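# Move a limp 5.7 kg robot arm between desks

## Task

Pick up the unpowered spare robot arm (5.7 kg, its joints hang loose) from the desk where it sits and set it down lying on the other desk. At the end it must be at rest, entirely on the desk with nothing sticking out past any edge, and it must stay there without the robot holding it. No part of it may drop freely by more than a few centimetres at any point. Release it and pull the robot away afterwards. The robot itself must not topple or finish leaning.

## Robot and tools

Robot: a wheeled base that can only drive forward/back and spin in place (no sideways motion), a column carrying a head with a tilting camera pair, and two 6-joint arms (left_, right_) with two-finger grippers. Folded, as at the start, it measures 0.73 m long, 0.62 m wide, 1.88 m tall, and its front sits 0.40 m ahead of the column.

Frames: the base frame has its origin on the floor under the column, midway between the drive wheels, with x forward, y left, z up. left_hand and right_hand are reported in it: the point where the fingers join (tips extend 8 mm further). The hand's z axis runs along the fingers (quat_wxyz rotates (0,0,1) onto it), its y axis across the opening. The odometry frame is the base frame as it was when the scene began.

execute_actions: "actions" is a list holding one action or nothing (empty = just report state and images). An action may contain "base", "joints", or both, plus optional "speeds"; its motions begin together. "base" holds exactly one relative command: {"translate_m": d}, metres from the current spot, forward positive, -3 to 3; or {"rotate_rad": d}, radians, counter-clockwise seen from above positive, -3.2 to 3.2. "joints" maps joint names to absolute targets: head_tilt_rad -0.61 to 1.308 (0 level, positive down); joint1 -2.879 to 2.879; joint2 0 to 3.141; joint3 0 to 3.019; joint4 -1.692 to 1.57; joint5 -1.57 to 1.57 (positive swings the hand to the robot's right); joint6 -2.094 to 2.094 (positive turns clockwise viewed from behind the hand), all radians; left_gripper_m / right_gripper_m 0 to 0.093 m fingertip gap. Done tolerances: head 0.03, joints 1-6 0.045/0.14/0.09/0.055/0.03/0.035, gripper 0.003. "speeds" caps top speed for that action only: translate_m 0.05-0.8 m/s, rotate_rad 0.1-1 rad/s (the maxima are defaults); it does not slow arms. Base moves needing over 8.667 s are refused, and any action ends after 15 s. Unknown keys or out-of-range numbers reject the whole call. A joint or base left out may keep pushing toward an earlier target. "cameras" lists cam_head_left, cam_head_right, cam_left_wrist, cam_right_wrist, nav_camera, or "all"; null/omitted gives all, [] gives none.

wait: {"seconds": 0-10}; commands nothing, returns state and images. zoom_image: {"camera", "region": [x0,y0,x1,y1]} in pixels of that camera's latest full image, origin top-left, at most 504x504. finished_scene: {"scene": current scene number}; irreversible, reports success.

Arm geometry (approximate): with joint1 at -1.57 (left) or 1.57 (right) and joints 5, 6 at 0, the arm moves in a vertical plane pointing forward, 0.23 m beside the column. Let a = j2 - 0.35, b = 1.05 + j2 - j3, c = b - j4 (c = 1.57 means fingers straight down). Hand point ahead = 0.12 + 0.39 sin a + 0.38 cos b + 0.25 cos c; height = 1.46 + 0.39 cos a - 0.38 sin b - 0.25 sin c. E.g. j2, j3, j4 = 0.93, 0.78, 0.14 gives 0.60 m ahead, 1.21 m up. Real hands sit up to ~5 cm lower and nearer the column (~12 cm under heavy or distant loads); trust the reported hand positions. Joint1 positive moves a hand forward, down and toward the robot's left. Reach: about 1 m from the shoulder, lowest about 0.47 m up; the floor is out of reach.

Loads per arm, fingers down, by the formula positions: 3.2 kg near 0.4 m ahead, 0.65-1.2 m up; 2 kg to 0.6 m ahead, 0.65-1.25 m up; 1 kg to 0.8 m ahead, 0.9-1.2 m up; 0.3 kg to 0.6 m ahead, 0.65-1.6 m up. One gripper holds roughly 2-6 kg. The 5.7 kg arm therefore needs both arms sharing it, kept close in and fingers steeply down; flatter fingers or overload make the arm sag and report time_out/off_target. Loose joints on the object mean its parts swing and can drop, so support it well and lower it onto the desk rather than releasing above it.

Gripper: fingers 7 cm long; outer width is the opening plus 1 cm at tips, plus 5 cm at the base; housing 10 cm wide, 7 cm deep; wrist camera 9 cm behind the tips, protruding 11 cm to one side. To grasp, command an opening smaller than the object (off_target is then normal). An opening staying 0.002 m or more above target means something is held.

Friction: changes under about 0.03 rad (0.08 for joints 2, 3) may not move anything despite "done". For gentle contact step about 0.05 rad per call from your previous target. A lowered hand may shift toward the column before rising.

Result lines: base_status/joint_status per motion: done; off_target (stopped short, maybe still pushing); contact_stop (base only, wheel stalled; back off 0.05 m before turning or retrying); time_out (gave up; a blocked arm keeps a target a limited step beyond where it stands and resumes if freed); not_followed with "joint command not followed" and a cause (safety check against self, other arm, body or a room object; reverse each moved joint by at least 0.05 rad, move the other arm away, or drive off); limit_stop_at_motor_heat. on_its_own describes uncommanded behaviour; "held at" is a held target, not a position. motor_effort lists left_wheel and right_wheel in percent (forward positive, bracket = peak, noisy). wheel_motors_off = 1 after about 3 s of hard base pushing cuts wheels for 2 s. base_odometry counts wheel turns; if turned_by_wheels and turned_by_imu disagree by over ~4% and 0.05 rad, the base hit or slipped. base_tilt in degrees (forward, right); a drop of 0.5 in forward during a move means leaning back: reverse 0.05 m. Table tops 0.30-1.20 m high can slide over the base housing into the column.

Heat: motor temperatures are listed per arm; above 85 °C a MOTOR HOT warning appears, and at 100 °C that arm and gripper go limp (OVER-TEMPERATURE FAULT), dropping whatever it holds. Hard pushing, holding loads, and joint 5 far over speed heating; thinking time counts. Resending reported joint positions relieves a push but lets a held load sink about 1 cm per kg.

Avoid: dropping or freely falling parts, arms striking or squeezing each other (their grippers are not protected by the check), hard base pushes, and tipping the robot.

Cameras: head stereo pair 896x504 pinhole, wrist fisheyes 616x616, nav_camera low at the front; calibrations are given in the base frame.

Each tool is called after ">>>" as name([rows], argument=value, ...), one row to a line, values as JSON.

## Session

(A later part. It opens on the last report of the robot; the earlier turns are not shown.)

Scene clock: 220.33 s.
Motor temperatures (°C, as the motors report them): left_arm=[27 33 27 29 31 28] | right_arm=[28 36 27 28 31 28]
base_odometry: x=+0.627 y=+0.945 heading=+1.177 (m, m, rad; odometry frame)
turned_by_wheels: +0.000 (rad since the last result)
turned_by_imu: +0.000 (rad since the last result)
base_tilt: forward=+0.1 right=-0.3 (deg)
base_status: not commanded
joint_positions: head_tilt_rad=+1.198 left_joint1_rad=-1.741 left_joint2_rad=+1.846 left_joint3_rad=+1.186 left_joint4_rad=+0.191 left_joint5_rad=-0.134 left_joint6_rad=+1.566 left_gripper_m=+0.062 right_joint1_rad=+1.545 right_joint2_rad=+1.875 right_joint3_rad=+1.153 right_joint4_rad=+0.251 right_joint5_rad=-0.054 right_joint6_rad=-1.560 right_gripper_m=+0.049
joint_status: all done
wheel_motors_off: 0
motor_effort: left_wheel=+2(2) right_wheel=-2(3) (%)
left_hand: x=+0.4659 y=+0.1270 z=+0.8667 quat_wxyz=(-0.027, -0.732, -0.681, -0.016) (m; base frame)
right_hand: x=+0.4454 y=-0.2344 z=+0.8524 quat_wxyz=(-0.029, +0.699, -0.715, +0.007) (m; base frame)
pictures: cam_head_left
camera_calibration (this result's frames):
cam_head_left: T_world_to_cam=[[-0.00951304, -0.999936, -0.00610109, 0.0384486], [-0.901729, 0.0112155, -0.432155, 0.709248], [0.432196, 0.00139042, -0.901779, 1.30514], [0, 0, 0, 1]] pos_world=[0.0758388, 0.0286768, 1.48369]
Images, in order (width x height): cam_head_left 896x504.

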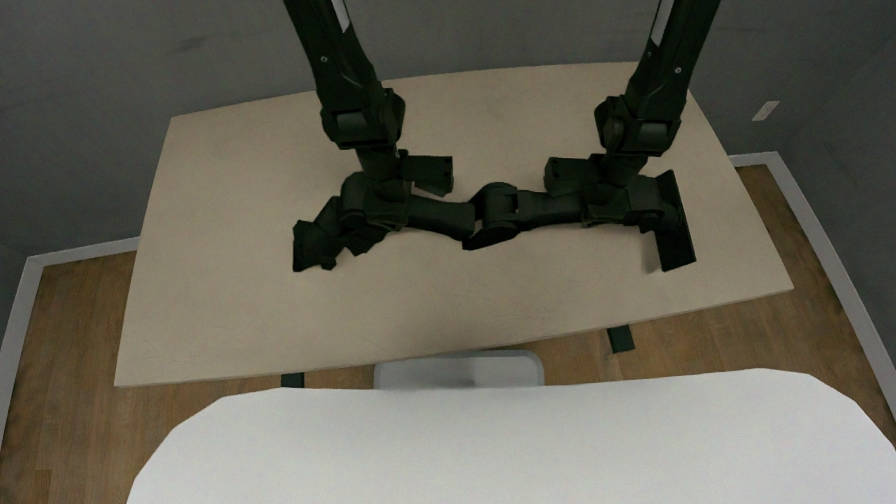

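>>> execute_actions([
  {"joints":{"left_joint2_rad":1.88,"left_joint3_rad":1.24,"right_joint2_rad":1.84,"right_joint3_rad":1.20}},
], cameras=["cam_head_left"])

>>> execute_actions([
  {"joints":{"left_joint2_rad":1.94,"left_joint3_rad":1.30,"right_joint2_rad":1.91,"right_joint3_rad":1.27}},
], cameras=["cam_head_left"])

Scene clock: 224.47 s.
Motor temperatures (°C, as the motors report them): left_arm=[27 33 27 29 31 28] | right_arm=[28 37 27 28 31 28]
base_odometry: x=+0.627 y=+0.945 heading=+1.177 (m, m, rad; odometry frame)
turned_by_wheels: +0.000 (rad since the last result)
turned_by_imu: +0.000 (rad since the last result)
base_tilt: forward=+0.1 right=-0.4 (deg)
base_status: not commanded
joint_positions: head_tilt_rad=+1.198 left_joint1_rad=-1.741 left_joint2_rad=+1.918 left_joint3_rad=+1.260 left_joint4_rad=+0.190 left_joint5_rad=-0.130 left_joint6_rad=+1.576 left_gripper_m=+0.062 right_joint1_rad=+1.541 right_joint2_rad=+1.955 right_joint3_rad=+1.226 right_joint4_rad=+0.257 right_joint5_rad=-0.043 right_joint6_rad=-1.553 right_gripper_m=+0.049
joint_status: all done
wheel_motors_off: 0
motor_effort: left_wheel=+2(3) right_wheel=-3(3) (%)
left_hand: x=+0.4678 y=+0.1217 z=+0.8392 quat_wxyz=(-0.029, -0.735, -0.677, -0.014) (m; base frame)
right_hand: x=+0.4431 y=-0.2398 z=+0.8222 quat_wxyz=(-0.024, +0.696, -0.718, +0.012) (m; base frame)
pictures: cam_head_left
camera_calibration (this result's frames):
cam_head_left: T_world_to_cam=[[-0.00951304, -0.999936, -0.00610109, 0.0384486], [-0.901729, 0.0112155, -0.432155, 0.709248], [0.432196, 0.00139042, -0.901779, 1.30514], [0, 0, 0, 1]] pos_world=[0.0758388, 0.0286768, 1.48369]
Images, in order (width x height): cam_head_left 896x504.

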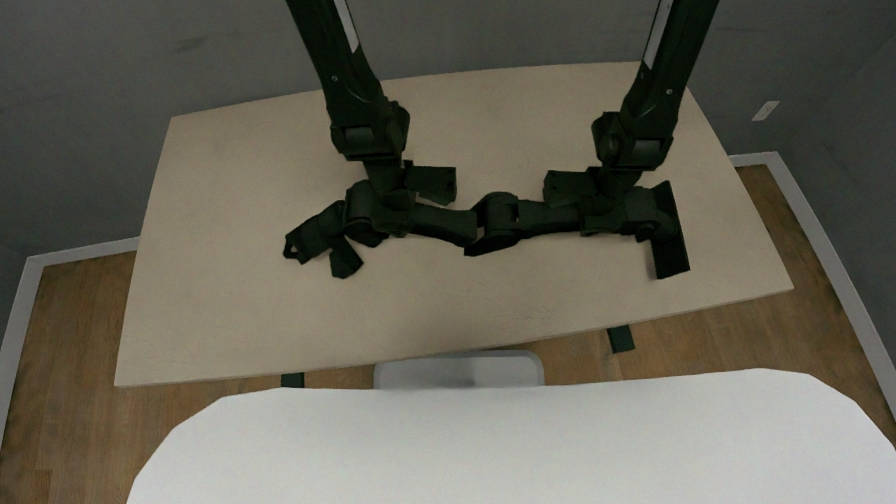

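Scene clock: 225.30 s.
Motor temperatures (°C, as the motors report them): left_arm=[27 33 27 29 31 28] | right_arm=[28 37 27 28 31 28]
base_odometry: x=+0.627 y=+0.945 heading=+1.177 (m, m, rad; odometry frame)
turned_by_wheels: +0.000 (rad since the last result)
turned_by_imu: +0.000 (rad since the last result)
base_tilt: forward=+0.1 right=-0.4 (deg)
base_status: not commanded
joint_positions: head_tilt_rad=+1.198 left_joint1_rad=-1.741 left_joint2_rad=+1.973 left_joint3_rad=+1.321 left_joint4_rad=+0.191 left_joint5_rad=-0.136 left_joint6_rad=+1.581 left_gripper_m=+0.062 right_joint1_rad=+1.537 right_joint2_rad=+2.018 right_joint3_rad=+1.293 right_joint4_rad=+0.257 right_joint5_rad=-0.047 right_joint6_rad=-1.549 right_gripper_m=+0.049
joint_status: all done
wheel_motors_off: 0
motor_effort: left_wheel=+2(3) right_wheel=-3(3) (%)
left_hand: x=+0.4705 y=+0.1194 z=+0.8180 quat_wxyz=(-0.029, -0.737, -0.675, -0.019) (m; base frame)
right_hand: x=+0.4435 y=-0.2428 z=+0.7979 quat_wxyz=(-0.026, +0.694, -0.720, +0.013) (m; base frame)
pictures: cam_head_left
camera_calibration (this result's frames):
cam_head_left: T_world_to_cam=[[-0.00951304, -0.999936, -0.00610108, 0.0384486], [-0.90173, 0.0112155, -0.432155, 0.709248], [0.432196, 0.00139042, -0.901779, 1.30514], [0, 0, 0, 1]] pos_world=[0.0758388, 0.0286768, 1.48369]
Images, in order (width x height): cam_head_left 896x504.

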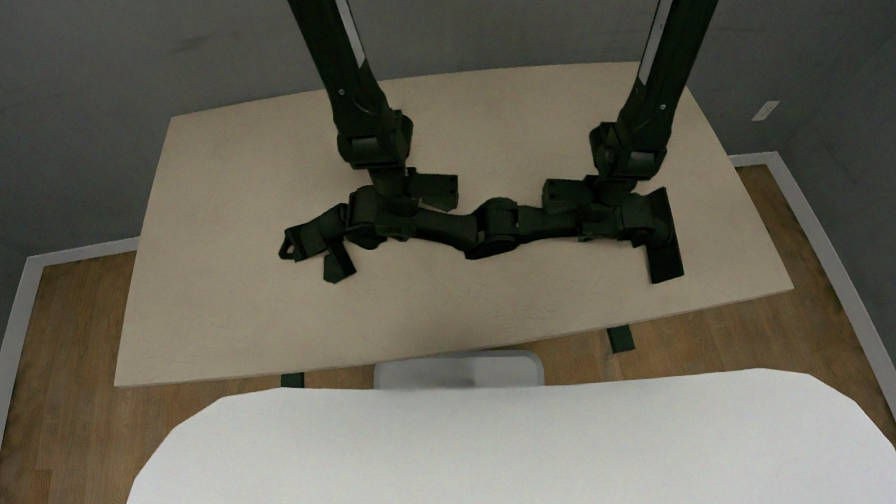

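>>> execute_actions([
  {"joints":{"left_joint2_rad":2.0,"left_joint3_rad":1.36,"right_joint2_rad":1.98,"right_joint3_rad":1.34}},
], cameras=["cam_head_left"])

>>> execute_actions([
  {"joints":{"left_joint2_rad":2.06,"left_joint3_rad":1.42,"right_joint2_rad":2.05,"right_joint3_rad":1.41}},
], cameras=["cam_head_left"])

Scene clock: 228.23 s.
Motor temperatures (°C, as the motors report them): left_arm=[27 33 27 29 31 28] | right_arm=[28 37 27 28 31 28]
base_odometry: x=+0.627 y=+0.945 heading=+1.177 (m, m, rad; odometry frame)
turned_by_wheels: +0.000 (rad since the last result)
turned_by_imu: +0.000 (rad since the last result)
base_tilt: forward=+0.1 right=-0.3 (deg)
base_status: not commanded
joint_positions: head_tilt_rad=+1.198 left_joint1_rad=-1.743 left_joint2_rad=+1.980 left_joint3_rad=+1.331 left_joint4_rad=+0.185 left_joint5_rad=-0.150 left_joint6_rad=+1.574 left_gripper_m=+0.062 right_joint1_rad=+1.537 right_joint2_rad=+2.046 right_joint3_rad=+1.332 right_joint4_rad=+0.251 right_joint5_rad=-0.047 right_joint6_rad=-1.552 right_gripper_m=+0.049
joint_status: all done
wheel_motors_off: 0
motor_effort: left_wheel=+3(3) right_wheel=-2(3) (%)
left_hand: x=+0.4714 y=+0.1198 z=+0.8155 quat_wxyz=(-0.024, -0.734, -0.678, -0.022) (m; base frame)
right_hand: x=+0.4478 y=-0.2433 z=+0.7864 quat_wxyz=(-0.028, +0.695, -0.719, +0.015) (m; base frame)
pictures: cam_head_left
camera_calibration (this result's frames):
cam_head_left: T_world_to_cam=[[-0.00951304, -0.999936, -0.00610108, 0.0384486], [-0.90173, 0.0112155, -0.432155, 0.709248], [0.432196, 0.00139042, -0.901779, 1.30514], [0, 0, 0, 1]] pos_world=[0.0758388, 0.0286768, 1.48369]
Images, in order (width x height): cam_head_left 896x504.

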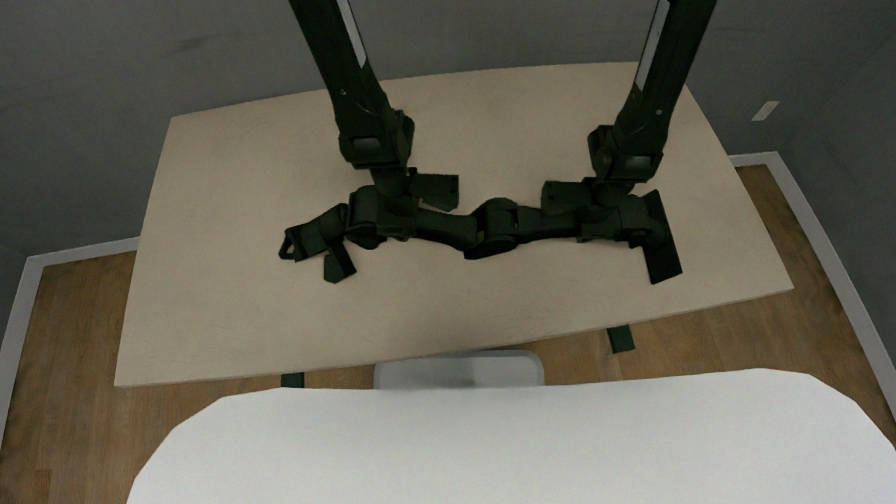

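Scene clock: 228.83 s.
Motor temperatures (°C, as the motors report them): left_arm=[27 33 27 29 31 28] | right_arm=[28 37 27 28 31 28]
base_odometry: x=+0.627 y=+0.945 heading=+1.177 (m, m, rad; odometry frame)
turned_by_wheels: +0.000 (rad since the last result)
turned_by_imu: +0.000 (rad since the last result)
base_tilt: forward=+0.0 right=-0.5 (deg)
base_status: not commanded
joint_positions: head_tilt_rad=+1.198 left_joint1_rad=-1.744 left_joint2_rad=+1.982 left_joint3_rad=+1.340 left_joint4_rad=+0.173 left_joint5_rad=-0.156 left_joint6_rad=+1.572 left_gripper_m=+0.062 right_joint1_rad=+1.537 right_joint2_rad=+2.048 right_joint3_rad=+1.340 right_joint4_rad=+0.239 right_joint5_rad=-0.044 right_joint6_rad=-1.552 right_gripper_m=+0.049
joint_status: all done
wheel_motors_off: 0
motor_effort: left_wheel=+5(5) right_wheel=-2(2) (%)
left_hand: x=+0.4722 y=+0.1197 z=+0.8142 quat_wxyz=(-0.020, -0.734, -0.678, -0.022) (m; base frame)
right_hand: x=+0.4487 y=-0.2438 z=+0.7851 quat_wxyz=(-0.025, +0.695, -0.719, +0.014) (m; base frame)
pictures: cam_head_left
camera_calibration (this result's frames):
cam_head_left: T_world_to_cam=[[-0.00951304, -0.999936, -0.00610108, 0.0384486], [-0.90173, 0.0112155, -0.432155, 0.709248], [0.432196, 0.00139042, -0.901779, 1.30514], [0, 0, 0, 1]] pos_world=[0.0758388, 0.0286768, 1.48369]
Images, in order (width x height): cam_head_left 896x504.

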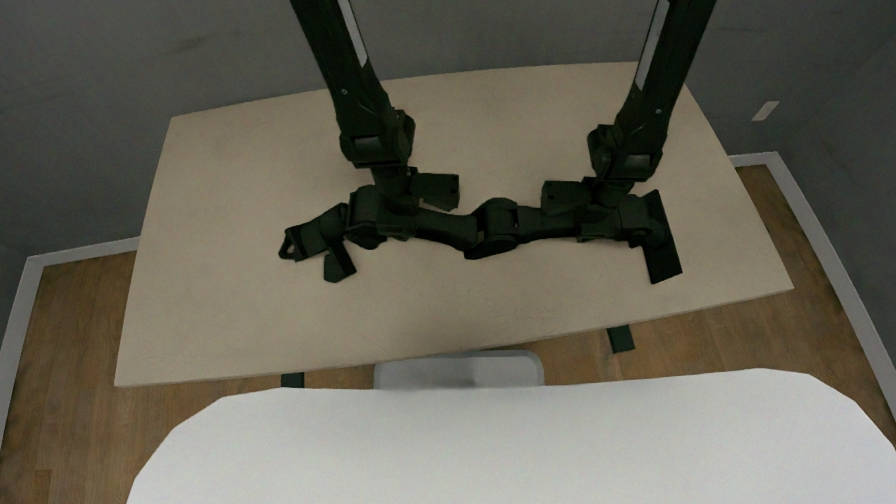

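Resting on the desk. Ease, and release one gripper first.

>>> execute_actions([
  {"joints":{"left_joint2_rad":1.98,"left_joint3_rad":1.34,"right_joint2_rad":2.048,"right_joint3_rad":1.34,"left_gripper_m":0.093}},
], cameras=["cam_head_left"])

>>> execute_actions([
  {"joints":{"right_gripper_m":0.093}},
], cameras=["cam_head_left"])

>>> execute_actions([
  {"joints":{"left_joint2_rad":1.7,"left_joint3_rad":1.06,"right_joint2_rad":1.75,"right_joint3_rad":1.05}},
], cameras=["cam_head_left"])

Scene clock: 233.73 s.
Motor temperatures (°C, as the motors report them): left_arm=[27 32 27 29 31 28] | right_arm=[28 36 28 28 31 28]
base_odometry: x=+0.627 y=+0.945 heading=+1.177 (m, m, rad; odometry frame)
turned_by_wheels: +0.000 (rad since the last result)
turned_by_imu: +0.000 (rad since the last result)
base_tilt: forward=+0.1 right=-0.3 (deg)
base_status: not commanded
joint_positions: head_tilt_rad=+1.198 left_joint1_rad=-1.744 left_joint2_rad=+1.979 left_joint3_rad=+1.336 left_joint4_rad=+0.173 left_joint5_rad=-0.152 left_joint6_rad=+1.573 left_gripper_m=+0.093 right_joint1_rad=+1.537 right_joint2_rad=+2.048 right_joint3_rad=+1.337 right_joint4_rad=+0.239 right_joint5_rad=-0.044 right_joint6_rad=-1.552 right_gripper_m=+0.049
joint_status: all done
wheel_motors_off: 0
motor_effort: left_wheel=+5(6) right_wheel=-4(4) (%)
left_hand: x=+0.4715 y=+0.1197 z=+0.8155 quat_wxyz=(-0.021, -0.735, -0.678, -0.021) (m; base frame)
right_hand: x=+0.4466 y=-0.2438 z=+0.7853 quat_wxyz=(-0.024, +0.695, -0.719, +0.013) (m; base frame)
pictures: cam_head_left
camera_calibration (this result's frames):
cam_head_left: T_world_to_cam=[[-0.00951305, -0.999936, -0.00610107, 0.0384485], [-0.90173, 0.0112155, -0.432154, 0.709246], [0.432195, 0.00139042, -0.901779, 1.30514], [0, 0, 0, 1]] pos_world=[0.0758387, 0.0286768, 1.48369]
Images, in order (width x height): cam_head_left 896x504.

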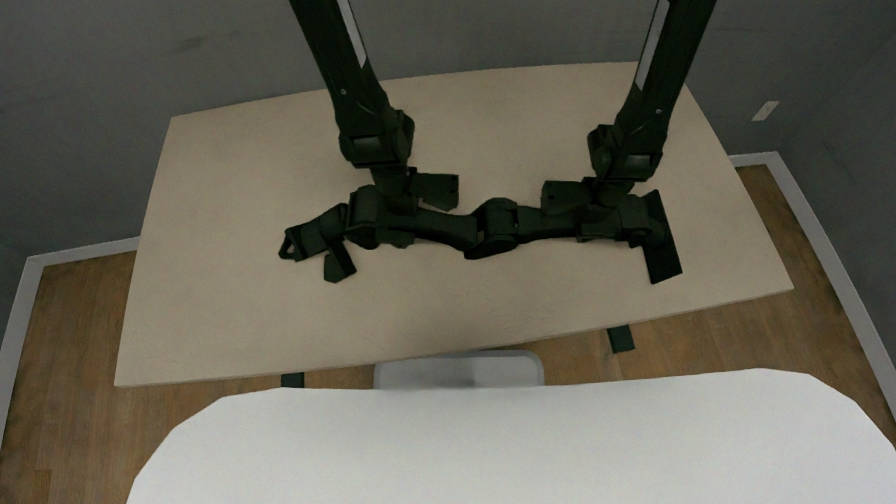

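Scene clock: 234.50 s.
Motor temperatures (°C, as the motors report them): left_arm=[27 32 27 29 31 28] | right_arm=[28 36 27 28 30 28]
base_odometry: x=+0.627 y=+0.945 heading=+1.177 (m, m, rad; odometry frame)
turned_by_wheels: +0.000 (rad since the last result)
turned_by_imu: +0.000 (rad since the last result)
base_tilt: forward=+0.2 right=-0.5 (deg)
base_status: not commanded
joint_positions: head_tilt_rad=+1.198 left_joint1_rad=-1.744 left_joint2_rad=+1.979 left_joint3_rad=+1.336 left_joint4_rad=+0.173 left_joint5_rad=-0.152 left_joint6_rad=+1.573 left_gripper_m=+0.093 right_joint1_rad=+1.523 right_joint2_rad=+2.048 right_joint3_rad=+1.337 right_joint4_rad=+0.251 right_joint5_rad=-0.031 right_joint6_rad=-1.562 right_gripper_m=+0.093
joint_status: all done
wheel_motors_off: 0
motor_effort: left_wheel=+5(4) right_wheel=-4(4) (%)
left_hand: x=+0.4715 y=+0.1197 z=+0.8155 quat_wxyz=(-0.021, -0.735, -0.678, -0.021) (m; base frame)
right_hand: x=+0.4491 y=-0.2568 z=+0.7858 quat_wxyz=(-0.019, +0.696, -0.717, +0.026) (m; base frame)
pictures: cam_head_left
camera_calibration (this result's frames):
cam_head_left: T_world_to_cam=[[-0.00951305, -0.999936, -0.00610107, 0.0384485], [-0.90173, 0.0112155, -0.432154, 0.709246], [0.432195, 0.00139042, -0.901779, 1.30514], [0, 0, 0, 1]] pos_world=[0.0758387, 0.0286768, 1.48369]
Images, in order (width x height): cam_head_left 896x504.

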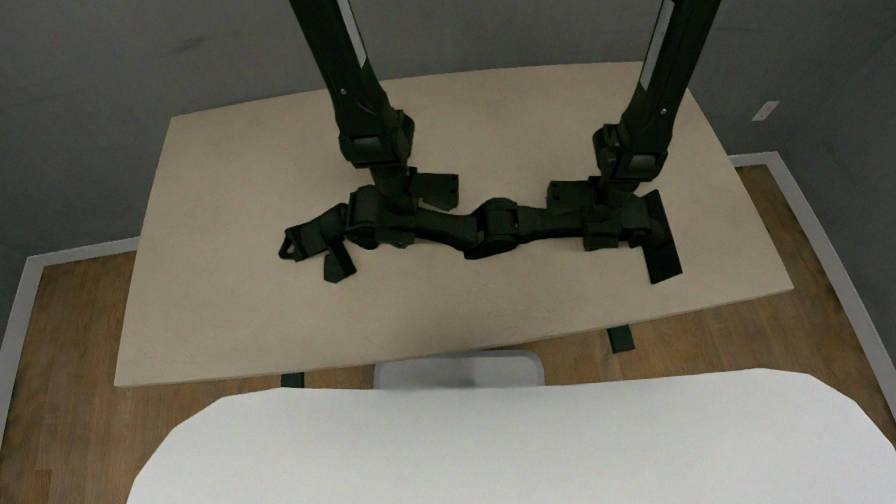

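Scene clock: 235.70 s.
Motor temperatures (°C, as the motors report them): left_arm=[27 32 27 29 30 28] | right_arm=[28 35 27 28 30 28]
base_odometry: x=+0.627 y=+0.945 heading=+1.177 (m, m, rad; odometry frame)
turned_by_wheels: +0.000 (rad since the last result)
turned_by_imu: +0.000 (rad since the last result)
base_tilt: forward=+0.1 right=-0.3 (deg)
base_status: not commanded
joint_positions: head_tilt_rad=+1.198 left_joint1_rad=-1.744 left_joint2_rad=+1.685 left_joint3_rad=+1.067 left_joint4_rad=+0.174 left_joint5_rad=-0.150 left_joint6_rad=+1.574 left_gripper_m=+0.093 right_joint1_rad=+1.523 right_joint2_rad=+1.738 right_joint3_rad=+1.059 right_joint4_rad=+0.258 right_joint5_rad=-0.031 right_joint6_rad=-1.563 right_gripper_m=+0.093
joint_status: all done
wheel_motors_off: 0
motor_effort: left_wheel=+4(4) right_wheel=-3(5) (%)
left_hand: x=+0.4787 y=+0.1355 z=+0.9259 quat_wxyz=(-0.031, -0.733, -0.679, -0.029) (m; base frame)
right_hand: x=+0.4683 y=-0.2524 z=+0.9033 quat_wxyz=(-0.033, +0.696, -0.716, +0.040) (m; base frame)
pictures: cam_head_left
camera_calibration (this result's frames):
cam_head_left: T_world_to_cam=[[-0.00951305, -0.999936, -0.00610106, 0.0384485], [-0.90173, 0.0112155, -0.432153, 0.709245], [0.432194, 0.00139042, -0.90178, 1.30514], [0, 0, 0, 1]] pos_world=[0.0758387, 0.0286768, 1.48369]
Images, in order (width x height): cam_head_left 896x504.

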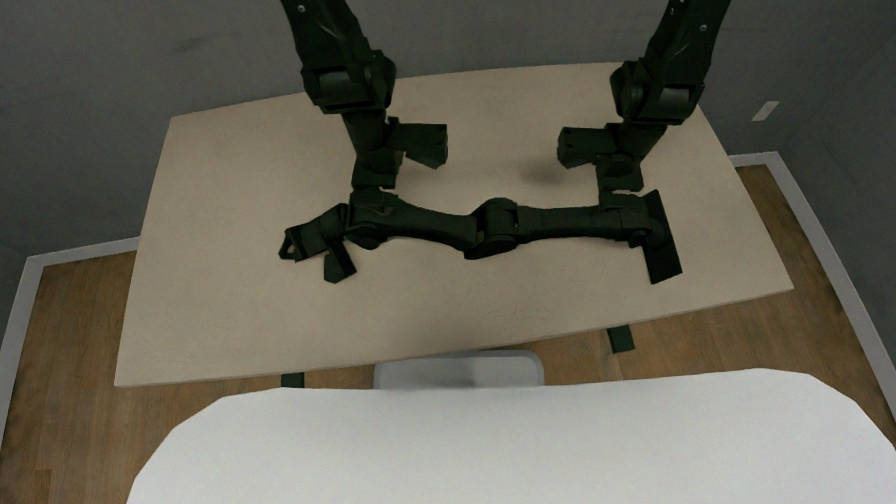

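Clear. Back away.

>>> execute_actions([
  {"base":{"translate_m":-0.6},"joints":{"left_joint2_rad":1.47,"left_joint3_rad":0.9,"right_joint2_rad":1.47,"right_joint3_rad":0.9,"head_tilt_rad":0.9}},
], cameras=["cam_head_left"])

Scene clock: 240.40 s.
Motor temperatures (°C, as the motors report them): left_arm=[27 32 27 29 30 28] | right_arm=[28 35 27 28 30 28]
base_odometry: x=+0.397 y=+0.391 heading=+1.177 (m, m, rad; odometry frame)
turned_by_wheels: +0.000 (rad since the last result)
turned_by_imu: +0.002 (rad since the last result)
base_tilt: forward=+0.2 right=-0.4 (deg)
base_status: done
joint_positions: head_tilt_rad=+0.914 left_joint1_rad=-1.743 left_joint2_rad=+1.460 left_joint3_rad=+0.899 left_joint4_rad=+0.174 left_joint5_rad=-0.150 left_joint6_rad=+1.574 left_gripper_m=+0.093 right_joint1_rad=+1.522 right_joint2_rad=+1.462 right_joint3_rad=+0.898 right_joint4_rad=+0.262 right_joint5_rad=-0.031 right_joint6_rad=-1.563 right_gripper_m=+0.093
joint_status: all done
wheel_motors_off: 0
motor_effort: left_wheel=+0(46) right_wheel=+0(61) (%)
left_hand: x=+0.4857 y=+0.1475 z=+1.0064 quat_wxyz=(-0.051, -0.729, -0.681, -0.048) (m; base frame)
right_hand: x=+0.5078 y=-0.2494 z=+1.0042 quat_wxyz=(-0.074, +0.694, -0.711, +0.083) (m; base frame)
pictures: cam_head_left
camera_calibration (this result's frames):
cam_head_left: T_world_to_cam=[[-0.00742601, -0.999936, -0.00851913, 0.042068], [-0.744797, 0.0112155, -0.667196, 1.06336], [0.667249, 0.00139042, -0.744833, 1.05169], [0, 0, 0, 1]] pos_world=[0.0905627, 0.0286768, 1.49317]
Images, in order (width x height): cam_head_left 896x504.

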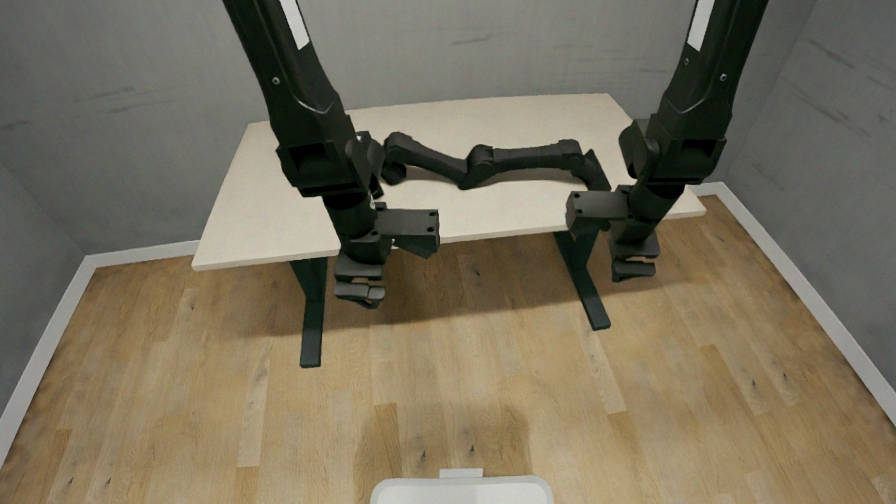

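>>> finished_scene(scene=1)

The scene is finished: the task was done.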